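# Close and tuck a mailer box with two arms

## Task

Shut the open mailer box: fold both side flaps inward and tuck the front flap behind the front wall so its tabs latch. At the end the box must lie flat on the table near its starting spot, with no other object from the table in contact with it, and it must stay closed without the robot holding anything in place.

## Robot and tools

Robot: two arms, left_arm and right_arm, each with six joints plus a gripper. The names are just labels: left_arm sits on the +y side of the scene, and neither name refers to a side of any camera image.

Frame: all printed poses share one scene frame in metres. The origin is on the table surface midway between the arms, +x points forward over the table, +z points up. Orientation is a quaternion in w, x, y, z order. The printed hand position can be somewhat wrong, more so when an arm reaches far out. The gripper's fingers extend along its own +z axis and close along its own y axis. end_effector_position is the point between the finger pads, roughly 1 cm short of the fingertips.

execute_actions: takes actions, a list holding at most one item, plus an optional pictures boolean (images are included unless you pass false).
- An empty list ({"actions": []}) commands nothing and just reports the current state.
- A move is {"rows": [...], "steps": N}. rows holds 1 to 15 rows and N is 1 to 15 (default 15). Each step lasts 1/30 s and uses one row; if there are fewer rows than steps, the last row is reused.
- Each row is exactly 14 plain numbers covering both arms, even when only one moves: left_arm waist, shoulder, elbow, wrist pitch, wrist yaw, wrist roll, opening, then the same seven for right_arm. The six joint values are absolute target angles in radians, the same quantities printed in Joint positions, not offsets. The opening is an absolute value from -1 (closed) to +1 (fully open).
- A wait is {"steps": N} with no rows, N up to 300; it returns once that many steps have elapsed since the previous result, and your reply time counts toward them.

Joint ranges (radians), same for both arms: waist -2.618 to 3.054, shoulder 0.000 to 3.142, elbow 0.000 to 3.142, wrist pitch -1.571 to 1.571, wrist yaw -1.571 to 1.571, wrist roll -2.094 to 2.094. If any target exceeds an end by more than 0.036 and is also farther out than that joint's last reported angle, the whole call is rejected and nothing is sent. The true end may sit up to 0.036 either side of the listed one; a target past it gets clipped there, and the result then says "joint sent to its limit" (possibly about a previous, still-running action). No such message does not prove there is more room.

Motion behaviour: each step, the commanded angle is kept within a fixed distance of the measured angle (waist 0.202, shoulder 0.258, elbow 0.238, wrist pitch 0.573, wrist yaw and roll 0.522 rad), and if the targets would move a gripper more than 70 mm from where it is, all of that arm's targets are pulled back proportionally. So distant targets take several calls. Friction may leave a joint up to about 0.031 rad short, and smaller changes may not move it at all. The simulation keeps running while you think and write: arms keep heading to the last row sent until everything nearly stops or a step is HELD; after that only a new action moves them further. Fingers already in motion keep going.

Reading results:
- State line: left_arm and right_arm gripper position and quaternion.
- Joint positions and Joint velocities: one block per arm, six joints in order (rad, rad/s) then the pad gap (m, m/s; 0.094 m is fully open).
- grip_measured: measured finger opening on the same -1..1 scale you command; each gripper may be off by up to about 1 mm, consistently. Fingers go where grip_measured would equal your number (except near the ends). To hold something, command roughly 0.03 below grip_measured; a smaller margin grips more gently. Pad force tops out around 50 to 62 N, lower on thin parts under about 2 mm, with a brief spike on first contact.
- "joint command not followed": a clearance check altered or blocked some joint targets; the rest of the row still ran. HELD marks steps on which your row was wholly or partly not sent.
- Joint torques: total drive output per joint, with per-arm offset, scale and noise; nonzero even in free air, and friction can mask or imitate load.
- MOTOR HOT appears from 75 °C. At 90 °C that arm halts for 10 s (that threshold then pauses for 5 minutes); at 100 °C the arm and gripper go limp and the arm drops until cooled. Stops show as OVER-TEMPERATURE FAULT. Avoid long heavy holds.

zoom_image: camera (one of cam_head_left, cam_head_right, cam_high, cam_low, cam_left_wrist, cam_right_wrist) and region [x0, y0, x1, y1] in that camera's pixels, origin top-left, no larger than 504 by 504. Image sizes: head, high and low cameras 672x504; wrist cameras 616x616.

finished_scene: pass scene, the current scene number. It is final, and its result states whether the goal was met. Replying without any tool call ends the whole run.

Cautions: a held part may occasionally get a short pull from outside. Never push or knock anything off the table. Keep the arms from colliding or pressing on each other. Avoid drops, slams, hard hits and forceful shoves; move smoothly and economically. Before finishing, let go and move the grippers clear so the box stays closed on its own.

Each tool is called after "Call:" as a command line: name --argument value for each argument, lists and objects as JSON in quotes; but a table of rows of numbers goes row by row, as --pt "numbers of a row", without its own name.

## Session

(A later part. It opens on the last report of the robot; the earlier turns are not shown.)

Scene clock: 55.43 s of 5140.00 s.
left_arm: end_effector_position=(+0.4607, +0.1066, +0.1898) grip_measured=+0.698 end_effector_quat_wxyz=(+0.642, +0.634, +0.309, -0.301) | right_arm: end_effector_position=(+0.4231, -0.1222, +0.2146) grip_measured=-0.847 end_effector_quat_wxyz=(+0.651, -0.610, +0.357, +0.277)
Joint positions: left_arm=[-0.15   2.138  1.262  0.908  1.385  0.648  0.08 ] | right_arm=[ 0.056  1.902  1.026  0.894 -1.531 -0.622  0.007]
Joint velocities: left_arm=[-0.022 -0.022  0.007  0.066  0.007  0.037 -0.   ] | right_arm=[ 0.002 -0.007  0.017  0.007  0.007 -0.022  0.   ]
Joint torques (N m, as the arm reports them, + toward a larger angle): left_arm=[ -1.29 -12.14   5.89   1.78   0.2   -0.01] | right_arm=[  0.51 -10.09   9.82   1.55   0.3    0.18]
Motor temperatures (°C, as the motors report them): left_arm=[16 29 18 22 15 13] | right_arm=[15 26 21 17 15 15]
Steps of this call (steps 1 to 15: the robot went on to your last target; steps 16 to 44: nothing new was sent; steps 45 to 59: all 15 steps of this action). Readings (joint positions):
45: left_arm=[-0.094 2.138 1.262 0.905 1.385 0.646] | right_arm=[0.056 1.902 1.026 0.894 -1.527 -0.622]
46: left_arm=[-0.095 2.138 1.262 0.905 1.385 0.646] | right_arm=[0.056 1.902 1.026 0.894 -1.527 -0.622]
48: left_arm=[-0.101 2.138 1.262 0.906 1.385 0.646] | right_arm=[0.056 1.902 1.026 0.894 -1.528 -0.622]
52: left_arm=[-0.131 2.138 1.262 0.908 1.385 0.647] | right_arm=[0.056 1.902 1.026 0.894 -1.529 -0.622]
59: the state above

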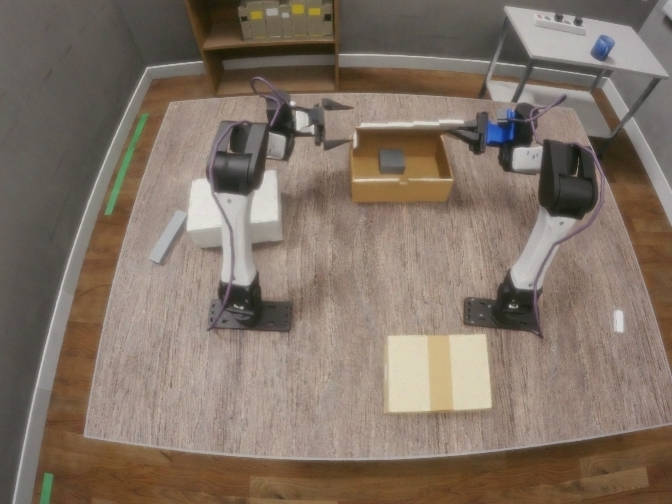

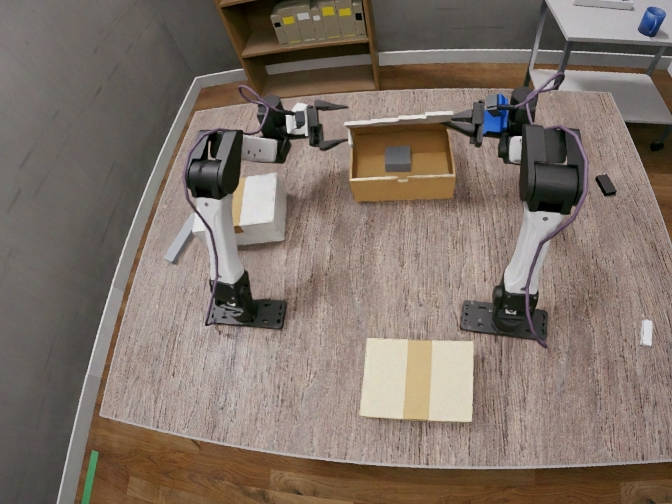

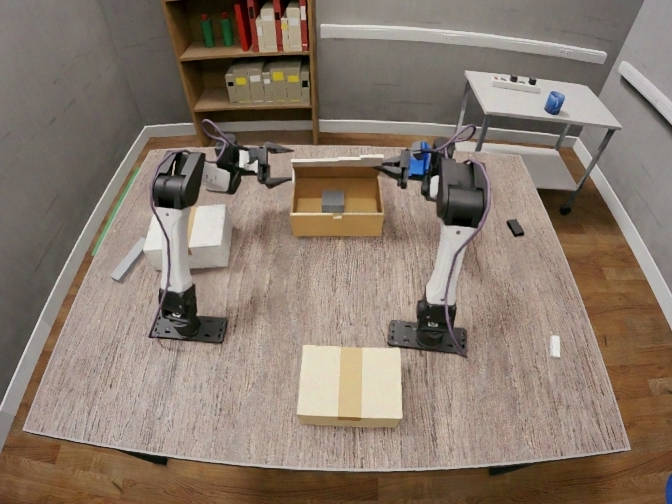

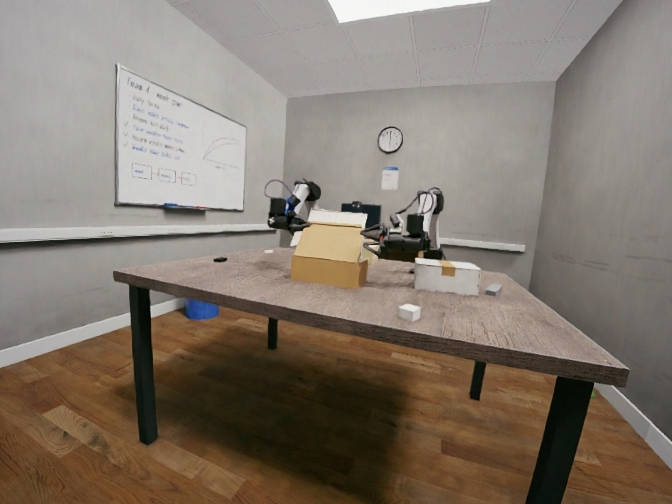

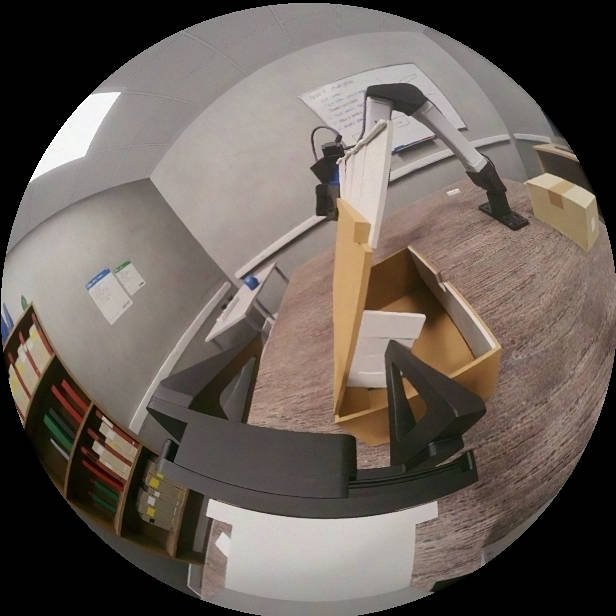

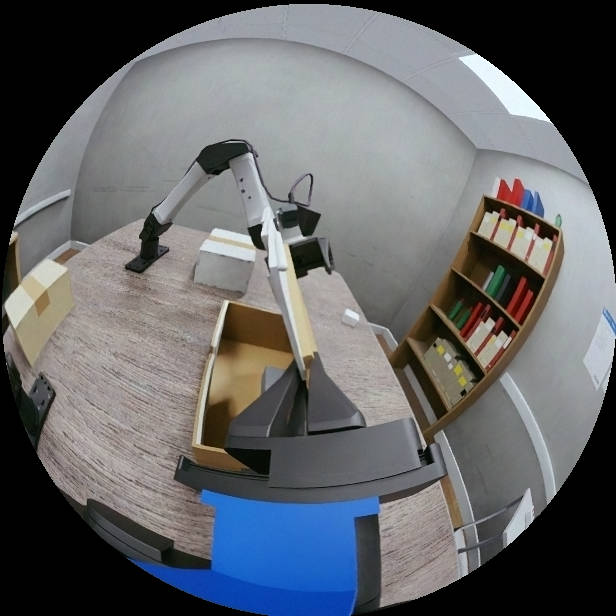

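Call:
execute_actions --actions '[{"rows":[[-0.18,2.13,1.24,0.91,1.4,0.65,0.65,0.06,1.9,1.04,0.9,-1.5,-0.62,-0.88],[-0.19,2.13,1.24,0.91,1.4,0.65,0.6,0.06,1.9,1.04,0.9,-1.5,-0.62,-0.88],[-0.2,2.13,1.24,0.91,1.4,0.65,0.55,0.06,1.9,1.04,0.9,-1.5,-0.62,-0.88],[-0.21,2.13,1.24,0.91,1.4,0.65,0.5,0.06,1.9,1.04,0.9,-1.5,-0.62,-0.88],[-0.22,2.13,1.24,0.91,1.4,0.65,0.4,0.06,1.9,1.04,0.9,-1.5,-0.62,-0.88],[-0.23,2.13,1.24,0.91,1.4,0.65,0.3,0.06,1.9,1.04,0.9,-1.5,-0.62,-0.88],[-0.24,2.13,1.24,0.91,1.4,0.65,0.2,0.06,1.9,1.04,0.9,-1.5,-0.62,-0.88],[-0.24,2.13,1.24,0.91,1.4,0.65,0.1,0.06,1.9,1.04,0.9,-1.5,-0.62,-0.88],[-0.24,2.13,1.24,0.91,1.4,0.65,0,0.06,1.9,1.04,0.9,-1.5,-0.62,-0.88]],"steps":15}]'

Scene clock: 57.03 s of 5140.00 s.
left_arm: end_effector_position=(+0.4346, +0.0683, +0.1875) grip_measured=+0.002 end_effector_quat_wxyz=(+0.626, +0.648, +0.280, -0.332) | right_arm: end_effector_position=(+0.4255, -0.1225, +0.2147) grip_measured=-0.847 end_effector_quat_wxyz=(+0.653, -0.607, +0.361, +0.272)
Joint positions: left_arm=[-0.242  2.138  1.255  0.908  1.39   0.65   0.047] | right_arm=[ 0.056  1.902  1.026  0.894 -1.517 -0.621  0.007]
Joint velocities: left_arm=[-0.012  0.002  0.017 -0.051  0.051 -0.022 -0.   ] | right_arm=[ 0.007 -0.002 -0.007 -0.051 -0.007  0.022 -0.001]
Joint torques (N m, as the arm reports them, + toward a larger angle): left_arm=[  0.43 -12.17   6.44   1.79   0.12  -0.02] | right_arm=[  0.53 -10.06   9.63   1.56   0.18   0.16]
Motor temperatures (°C, as the motors report them): left_arm=[16 29 18 22 15 13] | right_arm=[15 26 21 17 15 15]
Steps of this call (steps 1 to 15: the robot went on to your last target; steps 16 to 33: nothing new was sent; steps 34 to 48: all 15 steps of this action). Readings (joint positions):
34: left_arm=[-0.152 2.138 1.262 0.908 1.385 0.648] | right_arm=[0.056 1.902 1.026 0.894 -1.531 -0.622]
35: left_arm=[-0.154 2.138 1.262 0.908 1.385 0.648] | right_arm=[0.056 1.902 1.026 0.894 -1.531 -0.622]
37: left_arm=[-0.165 2.138 1.262 0.908 1.385 0.649] | right_arm=[0.056 1.902 1.026 0.894 -1.531 -0.622]
41: left_arm=[-0.202 2.138 1.255 0.908 1.387 0.650] | right_arm=[0.056 1.902 1.026 0.894 -1.530 -0.621]
48: the state above

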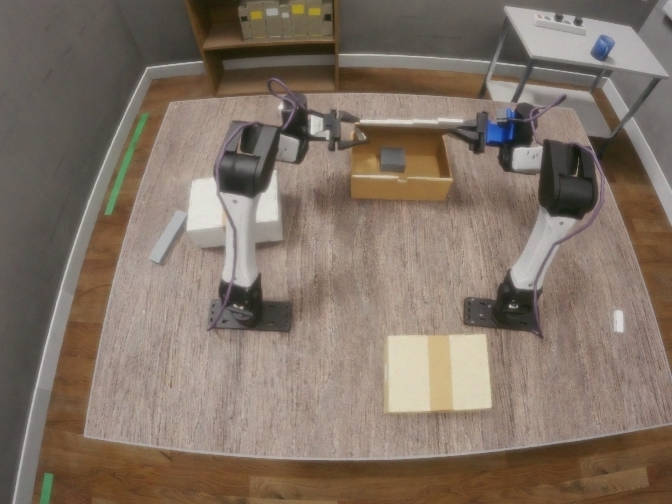

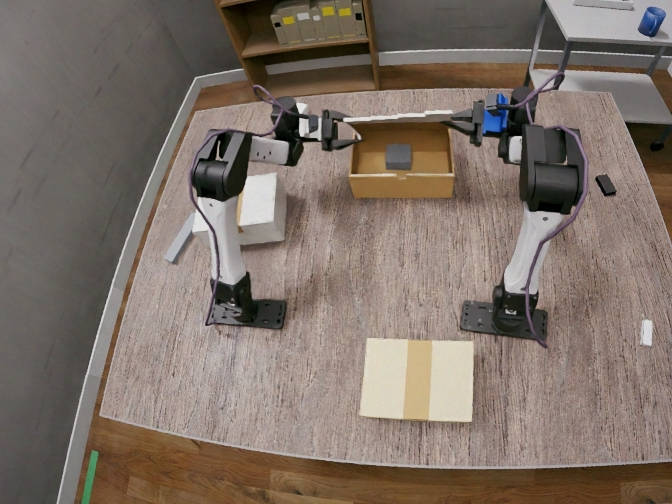

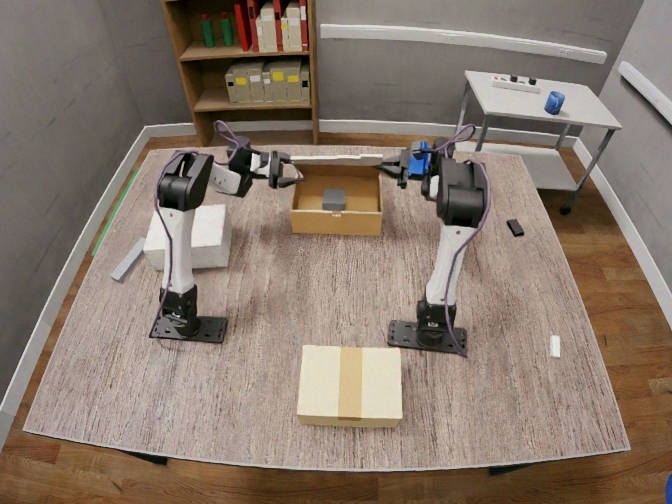

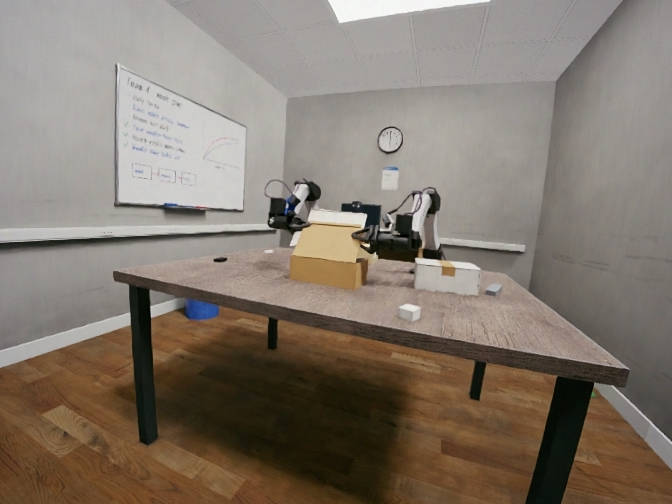

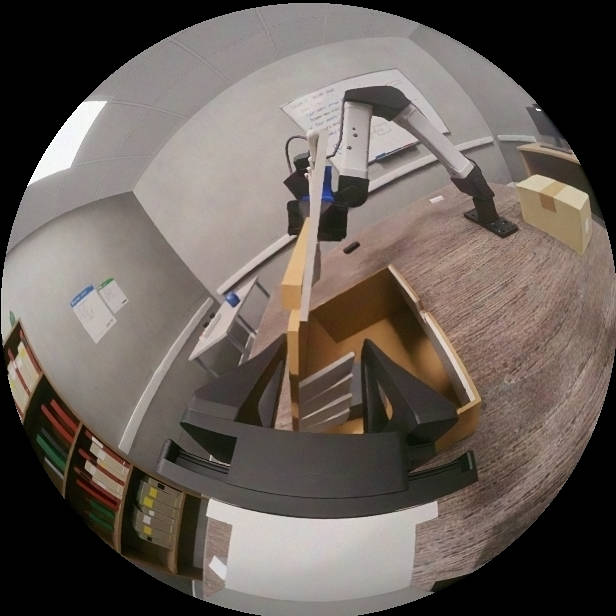

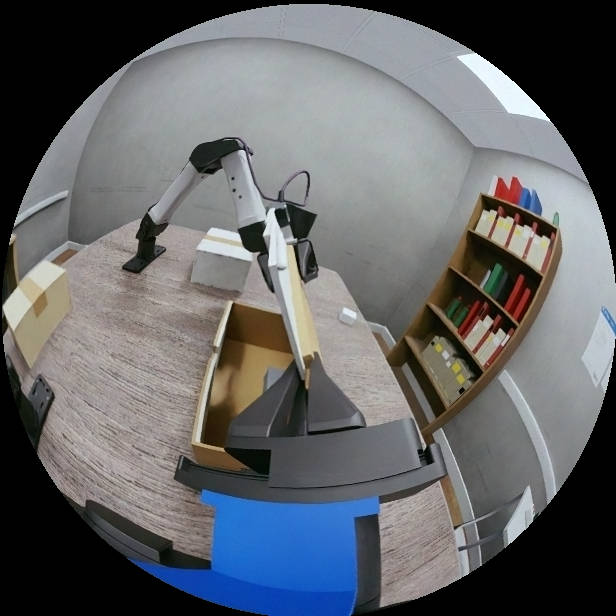

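Call:
execute_actions --actions '[{"rows":[[-0.24,2.13,1.24,0.91,1.35,0.65,-0.05,0.06,1.9,1.04,0.9,-1.5,-0.62,-0.88],[-0.24,2.13,1.24,0.91,1.33,0.65,-0.1,0.06,1.9,1.04,0.9,-1.5,-0.62,-0.88],[-0.24,2.13,1.24,0.91,1.31,0.65,-0.15,0.06,1.9,1.04,0.9,-1.5,-0.62,-0.88],[-0.24,2.13,1.24,0.91,1.29,0.65,-0.2,0.06,1.9,1.04,0.9,-1.5,-0.62,-0.88],[-0.24,2.13,1.24,0.91,1.29,0.65,-0.25,0.06,1.9,1.04,0.9,-1.5,-0.62,-0.88],[-0.24,2.13,1.24,0.91,1.29,0.65,-0.3,0.06,1.9,1.04,0.9,-1.5,-0.62,-0.88],[-0.24,2.13,1.24,0.91,1.29,0.65,-0.35,0.06,1.9,1.04,0.9,-1.5,-0.62,-0.88],[-0.24,2.13,1.24,0.91,1.29,0.65,-0.4,0.06,1.9,1.04,0.9,-1.5,-0.62,-0.88]],"steps":15}]'

Scene clock: 58.50 s of 5140.00 s.
left_arm: end_effector_position=(+0.4464, +0.0678, +0.1887) grip_measured=-0.397 end_effector_quat_wxyz=(+0.639, +0.637, +0.300, -0.309) | right_arm: end_effector_position=(+0.4278, -0.1228, +0.2145) grip_measured=-0.847 end_effector_quat_wxyz=(+0.654, -0.605, +0.366, +0.269)
Joint positions: left_arm=[-0.242  2.138  1.255  0.915  1.321  0.65   0.028] | right_arm=[ 0.056  1.902  1.026  0.892 -1.504 -0.621  0.007]
Joint velocities: left_arm=[-0.002  0.032 -0.017  0.051  0.037  0.095 -0.001] | right_arm=[ 0.002  0.002 -0.012  0.022  0.007 -0.022 -0.001]
Joint torques (N m, as the arm reports them, + toward a larger angle): left_arm=[  0.52 -12.17   6.49   1.76  -0.27  -0.02] | right_arm=[  0.46 -10.08   9.62   1.61   0.05   0.16]
Motor temperatures (°C, as the motors report them): left_arm=[16 29 18 22 15 13] | right_arm=[15 26 21 18 15 15]
Steps of this call (steps 1 to 15: the robot went on to your last target; steps 16 to 29: nothing new was sent; steps 30 to 44: all 15 steps of this action). Readings (joint positions):
30: left_arm=[-0.242 2.138 1.255 0.908 1.386 0.650] | right_arm=[0.056 1.902 1.026 0.894 -1.517 -0.621]
31: left_arm=[-0.242 2.138 1.255 0.908 1.378 0.650] | right_arm=[0.056 1.902 1.026 0.894 -1.517 -0.621]
33: left_arm=[-0.242 2.138 1.255 0.908 1.358 0.650] | right_arm=[0.056 1.902 1.026 0.894 -1.515 -0.621]
37: left_arm=[-0.242 2.138 1.255 0.910 1.327 0.650] | right_arm=[0.056 1.902 1.026 0.894 -1.506 -0.621]
44: the state above

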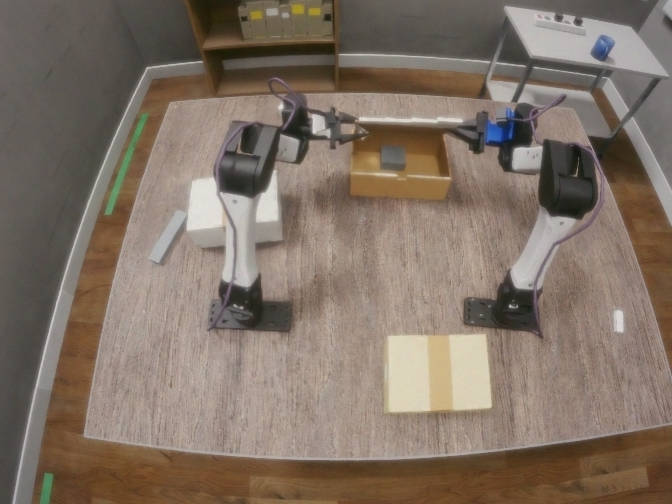

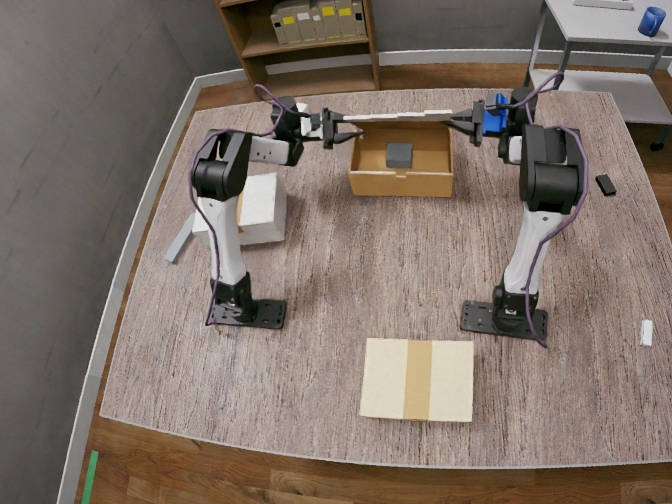

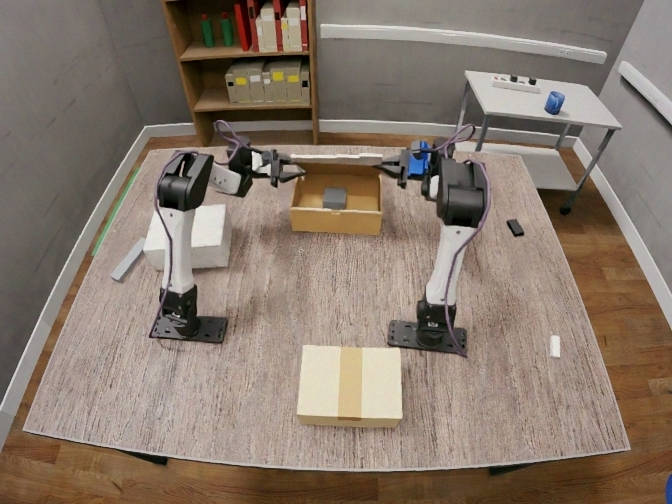

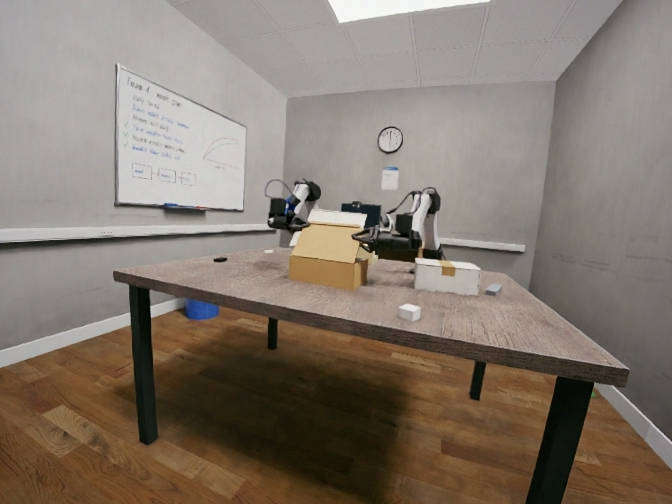

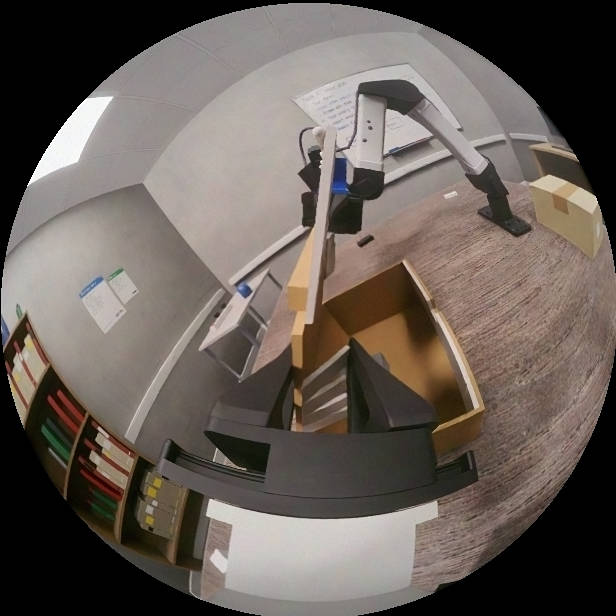

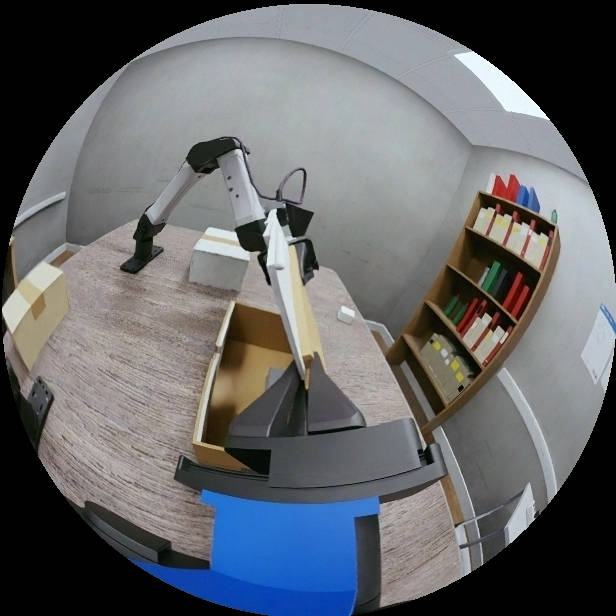

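Call:
execute_actions --actions '[{"rows":[[-0.24,2.13,1.24,0.91,1.3,0.65,-0.45,0.06,1.9,1.04,0.9,-1.5,-0.62,-0.65],[-0.24,2.13,1.24,0.91,1.3,0.65,-0.5,0.06,1.9,1.04,0.9,-1.5,-0.62,-0.65],[-0.24,2.13,1.24,0.91,1.3,0.65,-0.55,0.06,1.9,1.04,0.9,-1.5,-0.62,-0.65],[-0.24,2.13,1.24,0.91,1.3,0.65,-0.55,0.03,1.9,1.04,0.9,-1.5,-0.62,-0.65],[-0.24,2.13,1.24,0.91,1.3,0.65,-0.55,0.01,1.9,1.04,0.9,-1.5,-0.62,-0.65],[-0.24,2.13,1.24,0.91,1.3,0.65,-0.55,-0.02,1.9,1.04,0.9,-1.5,-0.62,-0.65],[-0.24,2.13,1.24,0.91,1.3,0.65,-0.55,-0.055,1.9,1.04,0.9,-1.5,-0.62,-0.65]],"steps":13}]' --pictures false

Call:
execute_actions --actions '[{"rows":[[-0.24,2.13,1.24,0.91,1.3,0.65,-0.55,-0.055,1.95,1.1,0.9,-1.5,-0.62,-0.65],[-0.24,2.13,1.24,0.91,1.3,0.65,-0.55,-0.055,1.95,1.1,0.9,-1.5,-0.62,-0.65],[-0.24,2.13,1.24,0.91,1.3,0.65,-0.55,-0.055,2.0,1.15,0.9,-1.5,-0.62,-0.65],[-0.24,2.13,1.24,0.91,1.3,0.65,-0.55,-0.055,2.0,1.15,0.9,-1.5,-0.62,-0.65],[-0.24,2.13,1.24,0.91,1.3,0.65,-0.55,-0.055,2.05,1.19,0.91,-1.5,-0.62,-0.65],[-0.24,2.13,1.24,0.91,1.3,0.65,-0.55,-0.055,2.05,1.19,0.91,-1.5,-0.62,-0.65],[-0.24,2.13,1.24,0.91,1.3,0.65,-0.55,-0.055,2.095,1.19,0.92,-1.5,-0.62,-0.65]],"steps":15}]'

Scene clock: 60.40 s of 5140.00 s.
left_arm: end_effector_position=(+0.4476, +0.0678, +0.1901) grip_measured=-0.548 end_effector_quat_wxyz=(+0.642, +0.637, +0.300, -0.305) | right_arm: end_effector_position=(+0.4414, -0.1730, +0.2145) grip_measured=-0.652 end_effector_quat_wxyz=(+0.669, -0.581, +0.402, +0.229)
Joint positions: left_arm=[-0.242  2.136  1.255  0.919  1.313  0.65   0.021] | right_arm=[-0.065  1.902  1.026  0.892 -1.503 -0.621  0.016]
Joint velocities: left_arm=[ 0.002 -0.012  0.022  0.007 -0.007  0.007  0.001] | right_arm=[-0.012 -0.007 -0.017 -0.022  0.022 -0.051 -0.   ]
Joint torques (N m, as the arm reports them, + toward a larger angle): left_arm=[  0.52 -11.95   6.5    1.72  -0.09  -0.02] | right_arm=[  0.9  -10.06   9.64   1.6    0.02   0.16]
Motor temperatures (°C, as the motors report them): left_arm=[16 30 18 22 15 13] | right_arm=[15 26 21 18 15 15]
Steps of this call (steps 1 to 15: the robot went on to your last target; steps 16 to 44: nothing new was sent; steps 45 to 57: all 13 steps of this action). Readings (joint positions):
45: left_arm=[-0.242 2.138 1.255 0.915 1.320 0.650] | right_arm=[0.056 1.902 1.026 0.892 -1.504 -0.621]
46: left_arm=[-0.242 2.138 1.255 0.916 1.319 0.650] | right_arm=[0.056 1.902 1.026 0.892 -1.504 -0.621]
48: left_arm=[-0.242 2.137 1.255 0.919 1.314 0.650] | right_arm=[0.055 1.902 1.026 0.892 -1.504 -0.621]
52: left_arm=[-0.242 2.136 1.255 0.919 1.313 0.650] | right_arm=[0.000 1.902 1.026 0.892 -1.504 -0.621]
57: the state above

Scene clock: 60.90 s of 5140.00 s.
left_arm: end_effector_position=(+0.4476, +0.0678, +0.1901) grip_measured=-0.548 end_effector_quat_wxyz=(+0.642, +0.637, +0.300, -0.305) | right_arm: end_effector_position=(+0.4811, -0.1799, +0.1823) grip_measured=-0.652 end_effector_quat_wxyz=(+0.666, -0.577, +0.409, +0.237)
Joint positions: left_arm=[-0.242  2.136  1.255  0.919  1.313  0.65   0.021] | right_arm=[-0.062  2.099  1.18   0.909 -1.502 -0.621  0.016]
Joint velocities: left_arm=[ 0.007 -0.002 -0.017  0.037  0.051 -0.007  0.   ] | right_arm=[-0.017  0.002  0.007  0.081  0.022  0.037 -0.001]
Joint torques (N m, as the arm reports them, + toward a larger angle): left_arm=[  0.53 -12.01   6.49   1.73  -0.09  -0.02] | right_arm=[  0.69 -11.9    9.08   1.52  -0.02   0.15]
Motor temperatures (°C, as the motors report them): left_arm=[16 30 18 22 15 13] | right_arm=[15 26 21 18 15 15]
Steps of this call (steps 1 to 15: all 15 steps of this action). Readings (joint positions):
1: left_arm=[-0.242 2.136 1.255 0.919 1.313 0.650] | right_arm=[-0.064 1.908 1.035 0.892 -1.506 -0.621]
2: left_arm=[-0.242 2.136 1.255 0.919 1.313 0.650] | right_arm=[-0.063 1.918 1.055 0.892 -1.506 -0.621]
4: left_arm=[-0.242 2.136 1.255 0.919 1.313 0.650] | right_arm=[-0.062 1.953 1.107 0.894 -1.506 -0.621]
8: left_arm=[-0.242 2.136 1.255 0.919 1.313 0.650] | right_arm=[-0.062 2.041 1.179 0.910 -1.502 -0.621]
15: the state above

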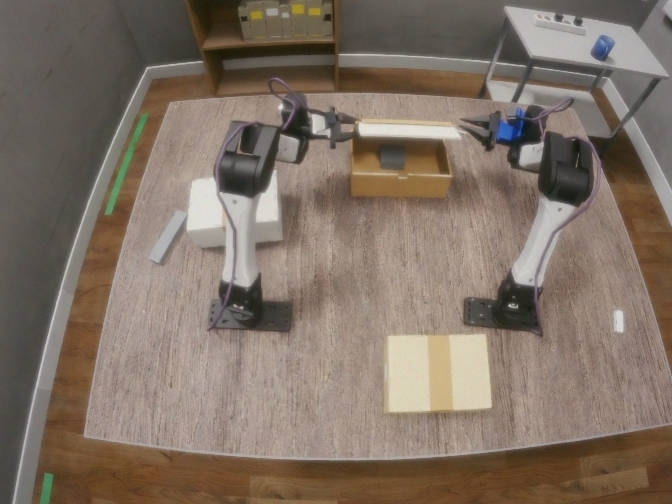

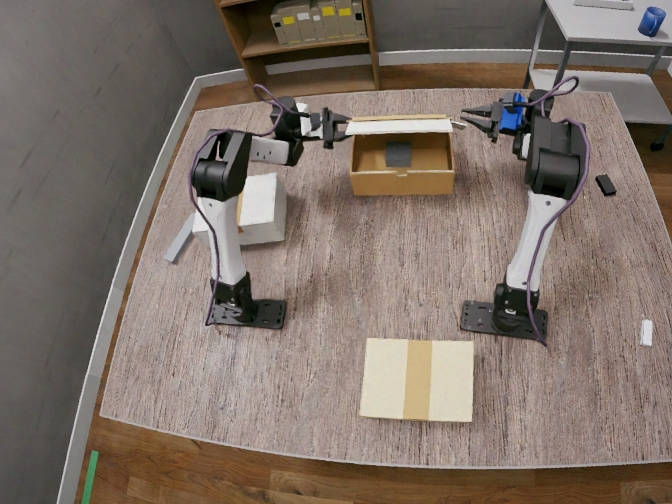

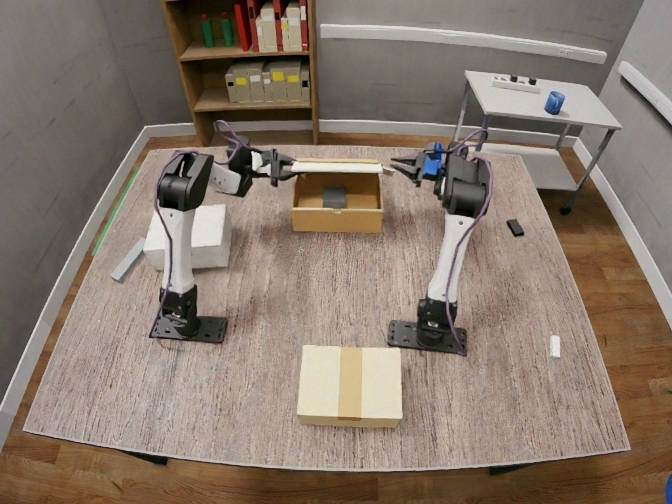

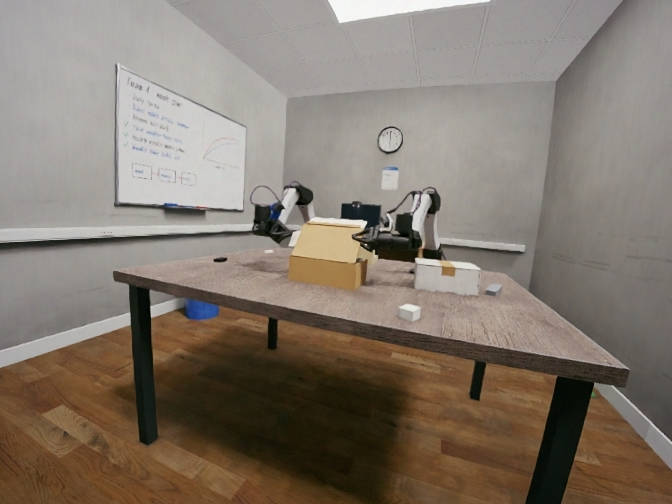

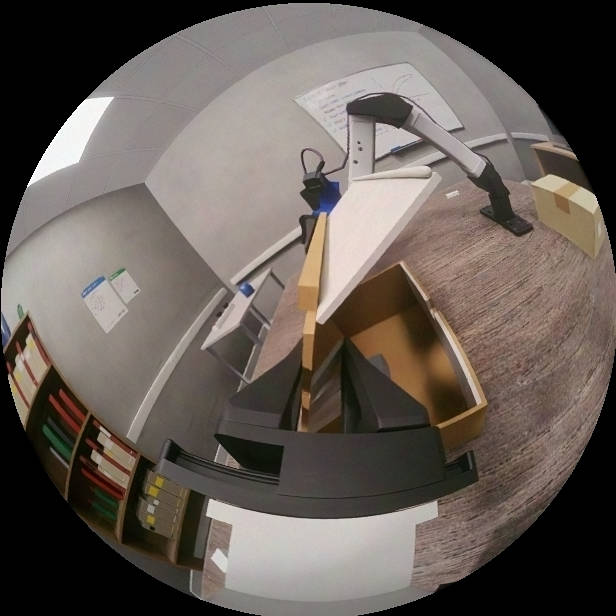

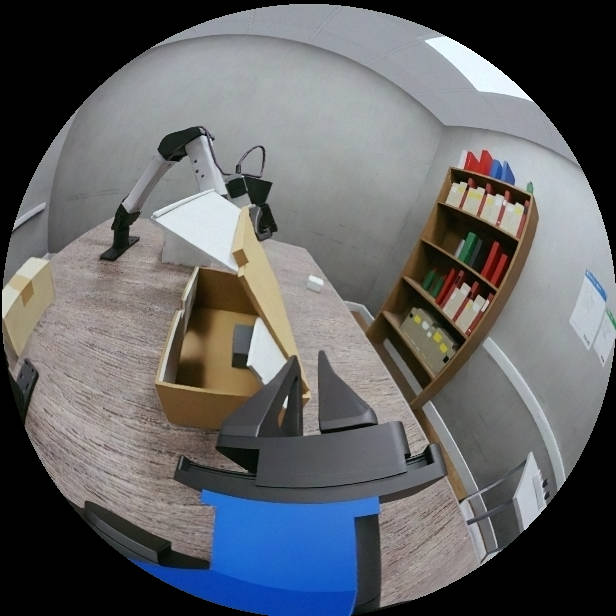

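Open to sweep (opening also carries the finger slightly inward).

Call:
execute_actions --actions '[{"rows":[[-0.24,2.13,1.24,0.91,1.3,0.65,-0.55,-0.045,2.095,1.19,0.92,-1.5,-0.62,-0.55],[-0.24,2.13,1.24,0.91,1.3,0.65,-0.55,-0.045,2.095,1.19,0.92,-1.5,-0.62,-0.45],[-0.24,2.13,1.24,0.91,1.3,0.65,-0.55,-0.045,2.095,1.19,0.92,-1.5,-0.62,-0.35],[-0.24,2.13,1.24,0.91,1.3,0.65,-0.55,-0.045,2.095,1.19,0.92,-1.5,-0.62,-0.25],[-0.24,2.13,1.24,0.91,1.3,0.65,-0.55,-0.045,2.095,1.19,0.92,-1.5,-0.62,-0.15],[-0.24,2.13,1.24,0.91,1.3,0.65,-0.55,-0.045,2.095,1.19,0.92,-1.5,-0.62,-0.05],[-0.24,2.13,1.24,0.91,1.3,0.65,-0.55,-0.045,2.095,1.19,0.92,-1.5,-0.62,0.05],[-0.24,2.13,1.24,0.91,1.3,0.65,-0.55,-0.045,2.095,1.19,0.92,-1.5,-0.62,0.15],[-0.24,2.13,1.24,0.91,1.3,0.65,-0.55,-0.045,2.095,1.19,0.92,-1.5,-0.62,0.25],[-0.24,2.13,1.24,0.91,1.3,0.65,-0.55,-0.045,2.095,1.19,0.92,-1.5,-0.62,0.35],[-0.24,2.13,1.24,0.91,1.3,0.65,-0.55,-0.045,2.095,1.19,0.92,-1.5,-0.62,0.45]],"steps":15}]'

Scene clock: 62.67 s of 5140.00 s.
left_arm: end_effector_position=(+0.4476, +0.0678, +0.1901) grip_measured=-0.548 end_effector_quat_wxyz=(+0.642, +0.637, +0.300, -0.305) | right_arm: end_effector_position=(+0.4810, -0.1764, +0.1825) grip_measured=+0.448 end_effector_quat_wxyz=(+0.666, -0.579, +0.407, +0.238)
Joint positions: left_arm=[-0.242  2.136  1.255  0.919  1.313  0.65   0.021] | right_arm=[-0.054  2.099  1.18   0.912 -1.498 -0.621  0.068]
Joint velocities: left_arm=[ 0.002 -0.017 -0.002 -0.051 -0.007 -0.022 -0.   ] | right_arm=[-0.002 -0.002  0.022 -0.081  0.007  0.007  0.   ]
Joint torques (N m, as the arm reports them, + toward a larger angle): left_arm=[  0.52 -12.04   6.47   1.72  -0.09  -0.02] | right_arm=[  0.78 -11.88   9.01   1.6   -0.01   0.16]
Motor temperatures (°C, as the motors report them): left_arm=[16 30 18 22 15 13] | right_arm=[15 26 21 18 15 15]
Steps of this call (steps 1 to 15: the robot went on to your last target; steps 16 to 38: nothing new was sent; steps 39 to 53: all 15 steps of this action). Readings (joint positions):
39: left_arm=[-0.242 2.136 1.255 0.919 1.313 0.650] | right_arm=[-0.061 2.099 1.180 0.911 -1.502 -0.621]
40: left_arm=[-0.242 2.136 1.255 0.919 1.313 0.650] | right_arm=[-0.060 2.099 1.180 0.911 -1.502 -0.621]
42: left_arm=[-0.242 2.136 1.255 0.919 1.313 0.650] | right_arm=[-0.057 2.099 1.180 0.911 -1.502 -0.621]
46: left_arm=[-0.242 2.136 1.255 0.919 1.313 0.650] | right_arm=[-0.054 2.099 1.180 0.911 -1.501 -0.621]
53: the state above

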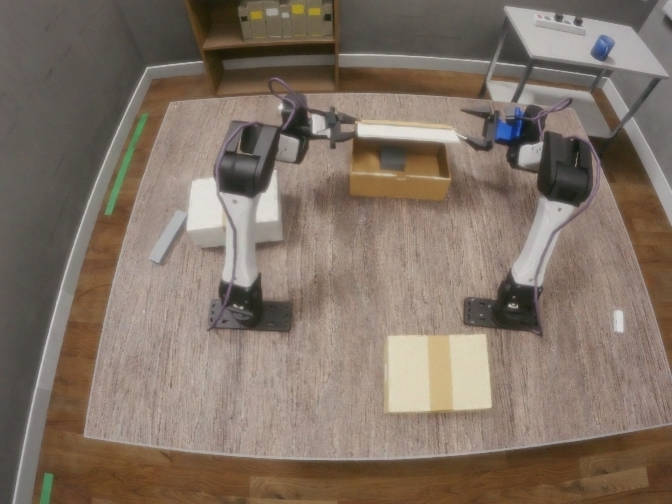

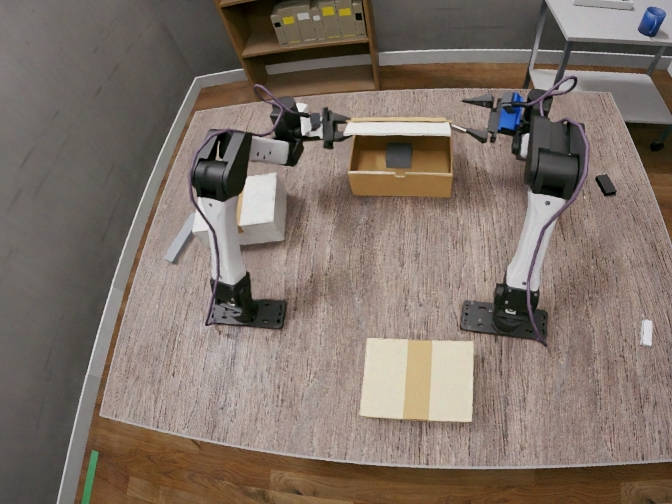

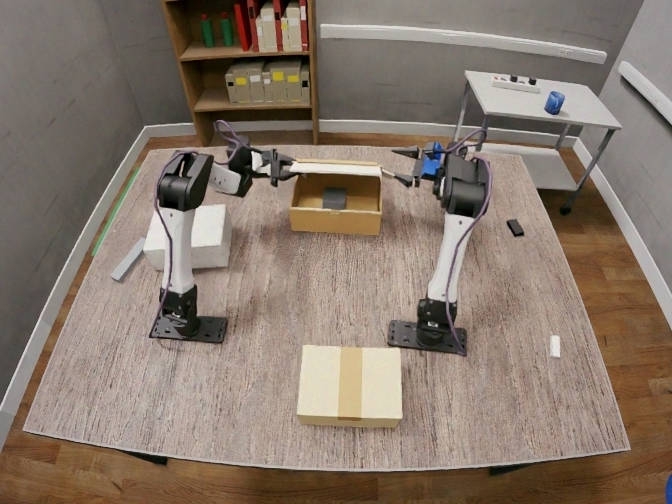

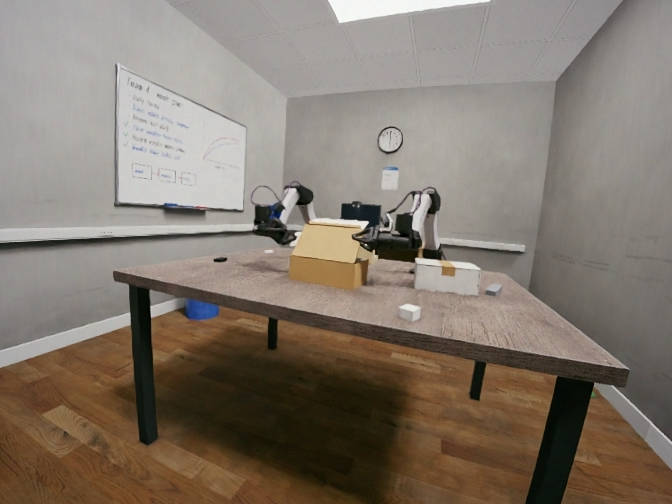

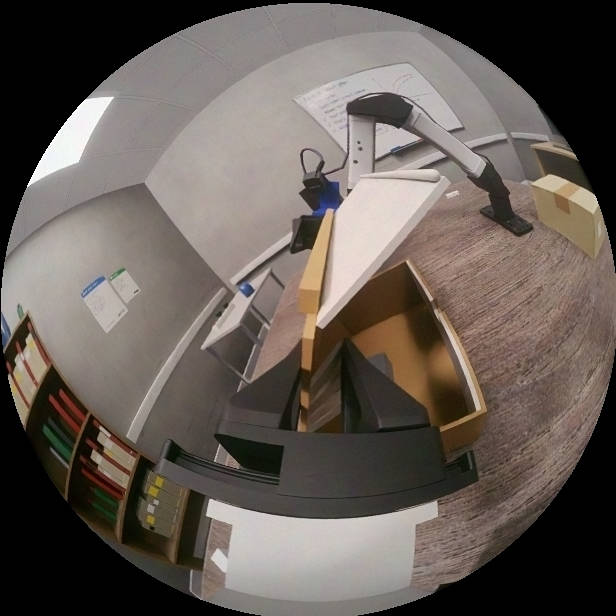

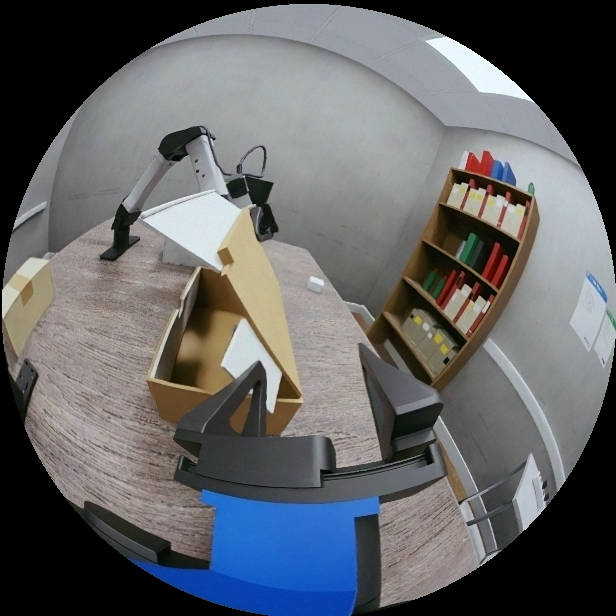

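Call:
execute_actions --actions '[{"rows":[[-0.24,2.13,1.24,0.91,1.3,0.65,-0.6,-0.045,2.095,1.19,0.92,-1.5,-0.62,0.45],[-0.24,2.13,1.24,0.91,1.3,0.65,-0.63,-0.045,2.095,1.19,0.92,-1.5,-0.62,0.45],[-0.24,2.13,1.24,0.91,1.3,0.65,-0.66,-0.045,2.095,1.19,0.92,-1.5,-0.62,0.45],[-0.24,2.13,1.24,0.91,1.3,0.65,-0.69,-0.045,2.095,1.19,0.92,-1.5,-0.62,0.45],[-0.24,2.13,1.24,0.91,1.3,0.65,-0.72,-0.045,2.095,1.19,0.92,-1.5,-0.62,0.45]],"steps":12}]'

Scene clock: 69.30 s of 5140.00 s.
left_arm: end_effector_position=(+0.4478, +0.0678, +0.1901) grip_measured=-0.718 end_effector_quat_wxyz=(+0.642, +0.636, +0.300, -0.305) | right_arm: end_effector_position=(+0.4810, -0.1764, +0.1825) grip_measured=+0.448 end_effector_quat_wxyz=(+0.666, -0.579, +0.407, +0.238)
Joint positions: left_arm=[-0.242  2.136  1.255  0.919  1.312  0.65   0.013] | right_arm=[-0.054  2.099  1.18   0.912 -1.498 -0.621  0.068]
Joint velocities: left_arm=[-0.002  0.017  0.002  0.007  0.037  0.022 -0.   ] | right_arm=[-0.002 -0.002 -0.012 -0.007  0.037 -0.007 -0.   ]
Joint torques (N m, as the arm reports them, + toward a larger angle): left_arm=[  0.52 -12.     6.5    1.73  -0.09  -0.02] | right_arm=[  0.72 -11.83   8.9    1.62  -0.04   0.16]
Motor temperatures (°C, as the motors report them): left_arm=[16 32 19 22 15 13] | right_arm=[15 27 22 18 15 15]
Steps of this call (steps 1 to 15: the robot went on to your last target; steps 16 to 90: nothing new was sent; then 3.23 s passed at rest; steps 91 to 102: all 12 steps of this action). Readings (joint positions):
91: left_arm=[-0.242 2.136 1.255 0.919 1.312 0.650] | right_arm=[-0.054 2.099 1.180 0.912 -1.498 -0.621]
92: left_arm=[-0.242 2.136 1.255 0.919 1.312 0.650] | right_arm=[-0.054 2.099 1.180 0.912 -1.498 -0.621]
94: left_arm=[-0.242 2.136 1.255 0.919 1.312 0.650] | right_arm=[-0.054 2.099 1.180 0.912 -1.498 -0.621]
98: left_arm=[-0.242 2.136 1.255 0.919 1.312 0.650] | right_arm=[-0.054 2.099 1.180 0.912 -1.498 -0.621]
102: the state above

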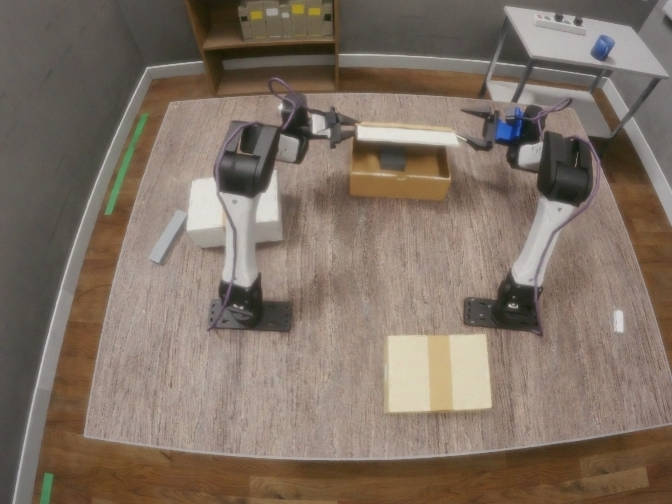

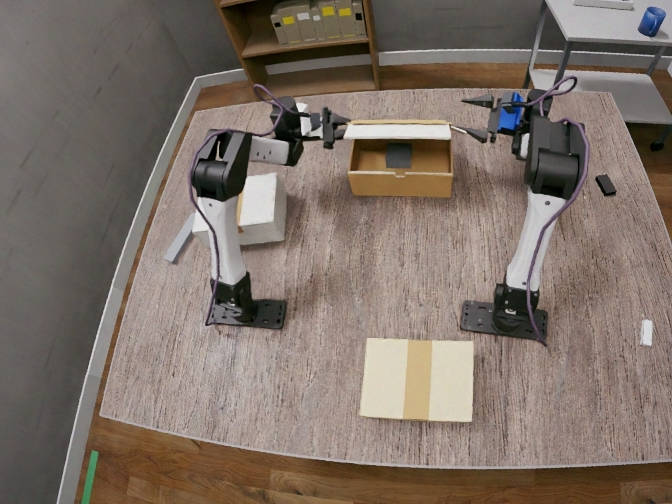

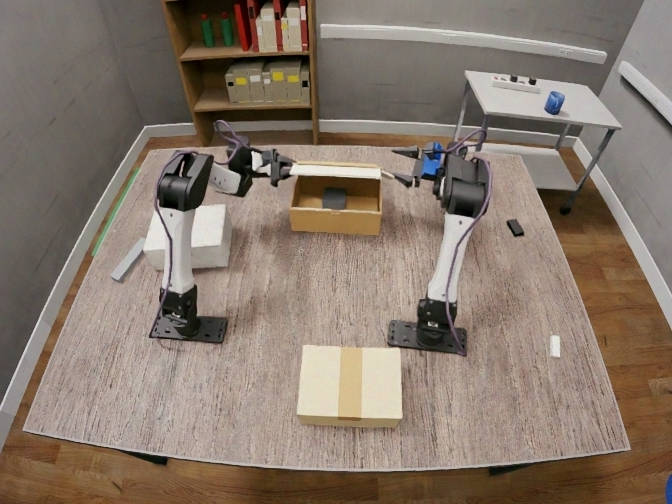

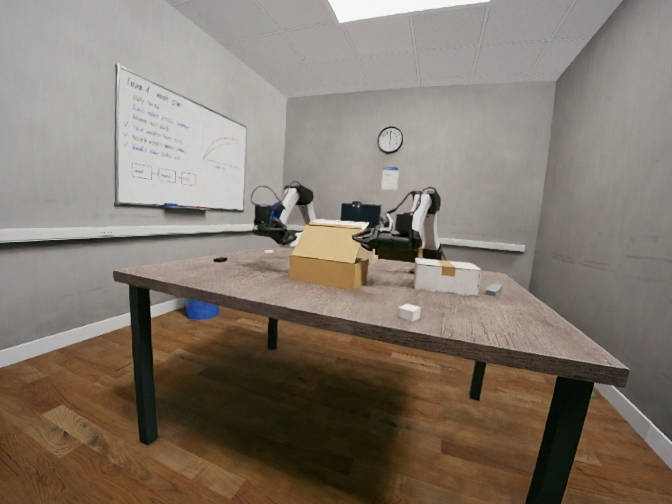

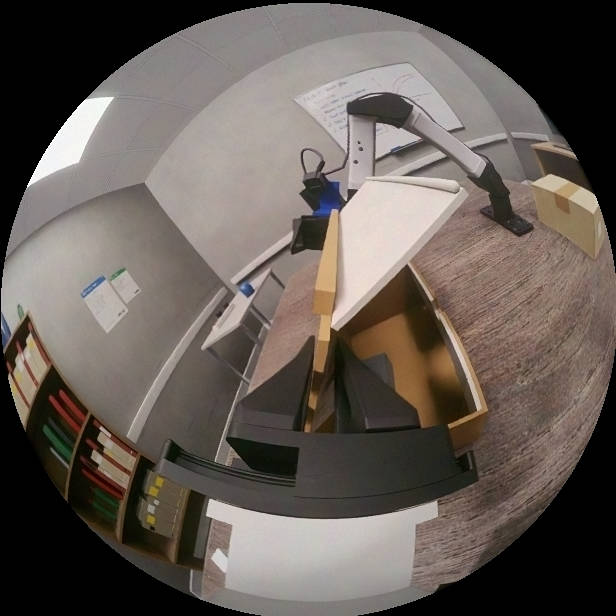

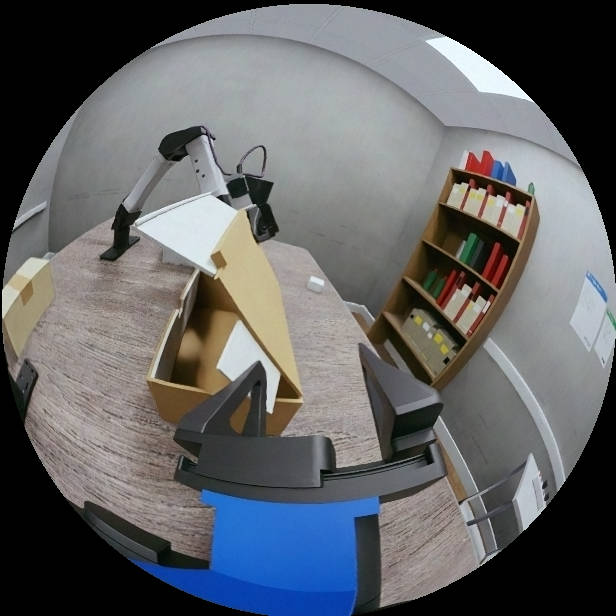

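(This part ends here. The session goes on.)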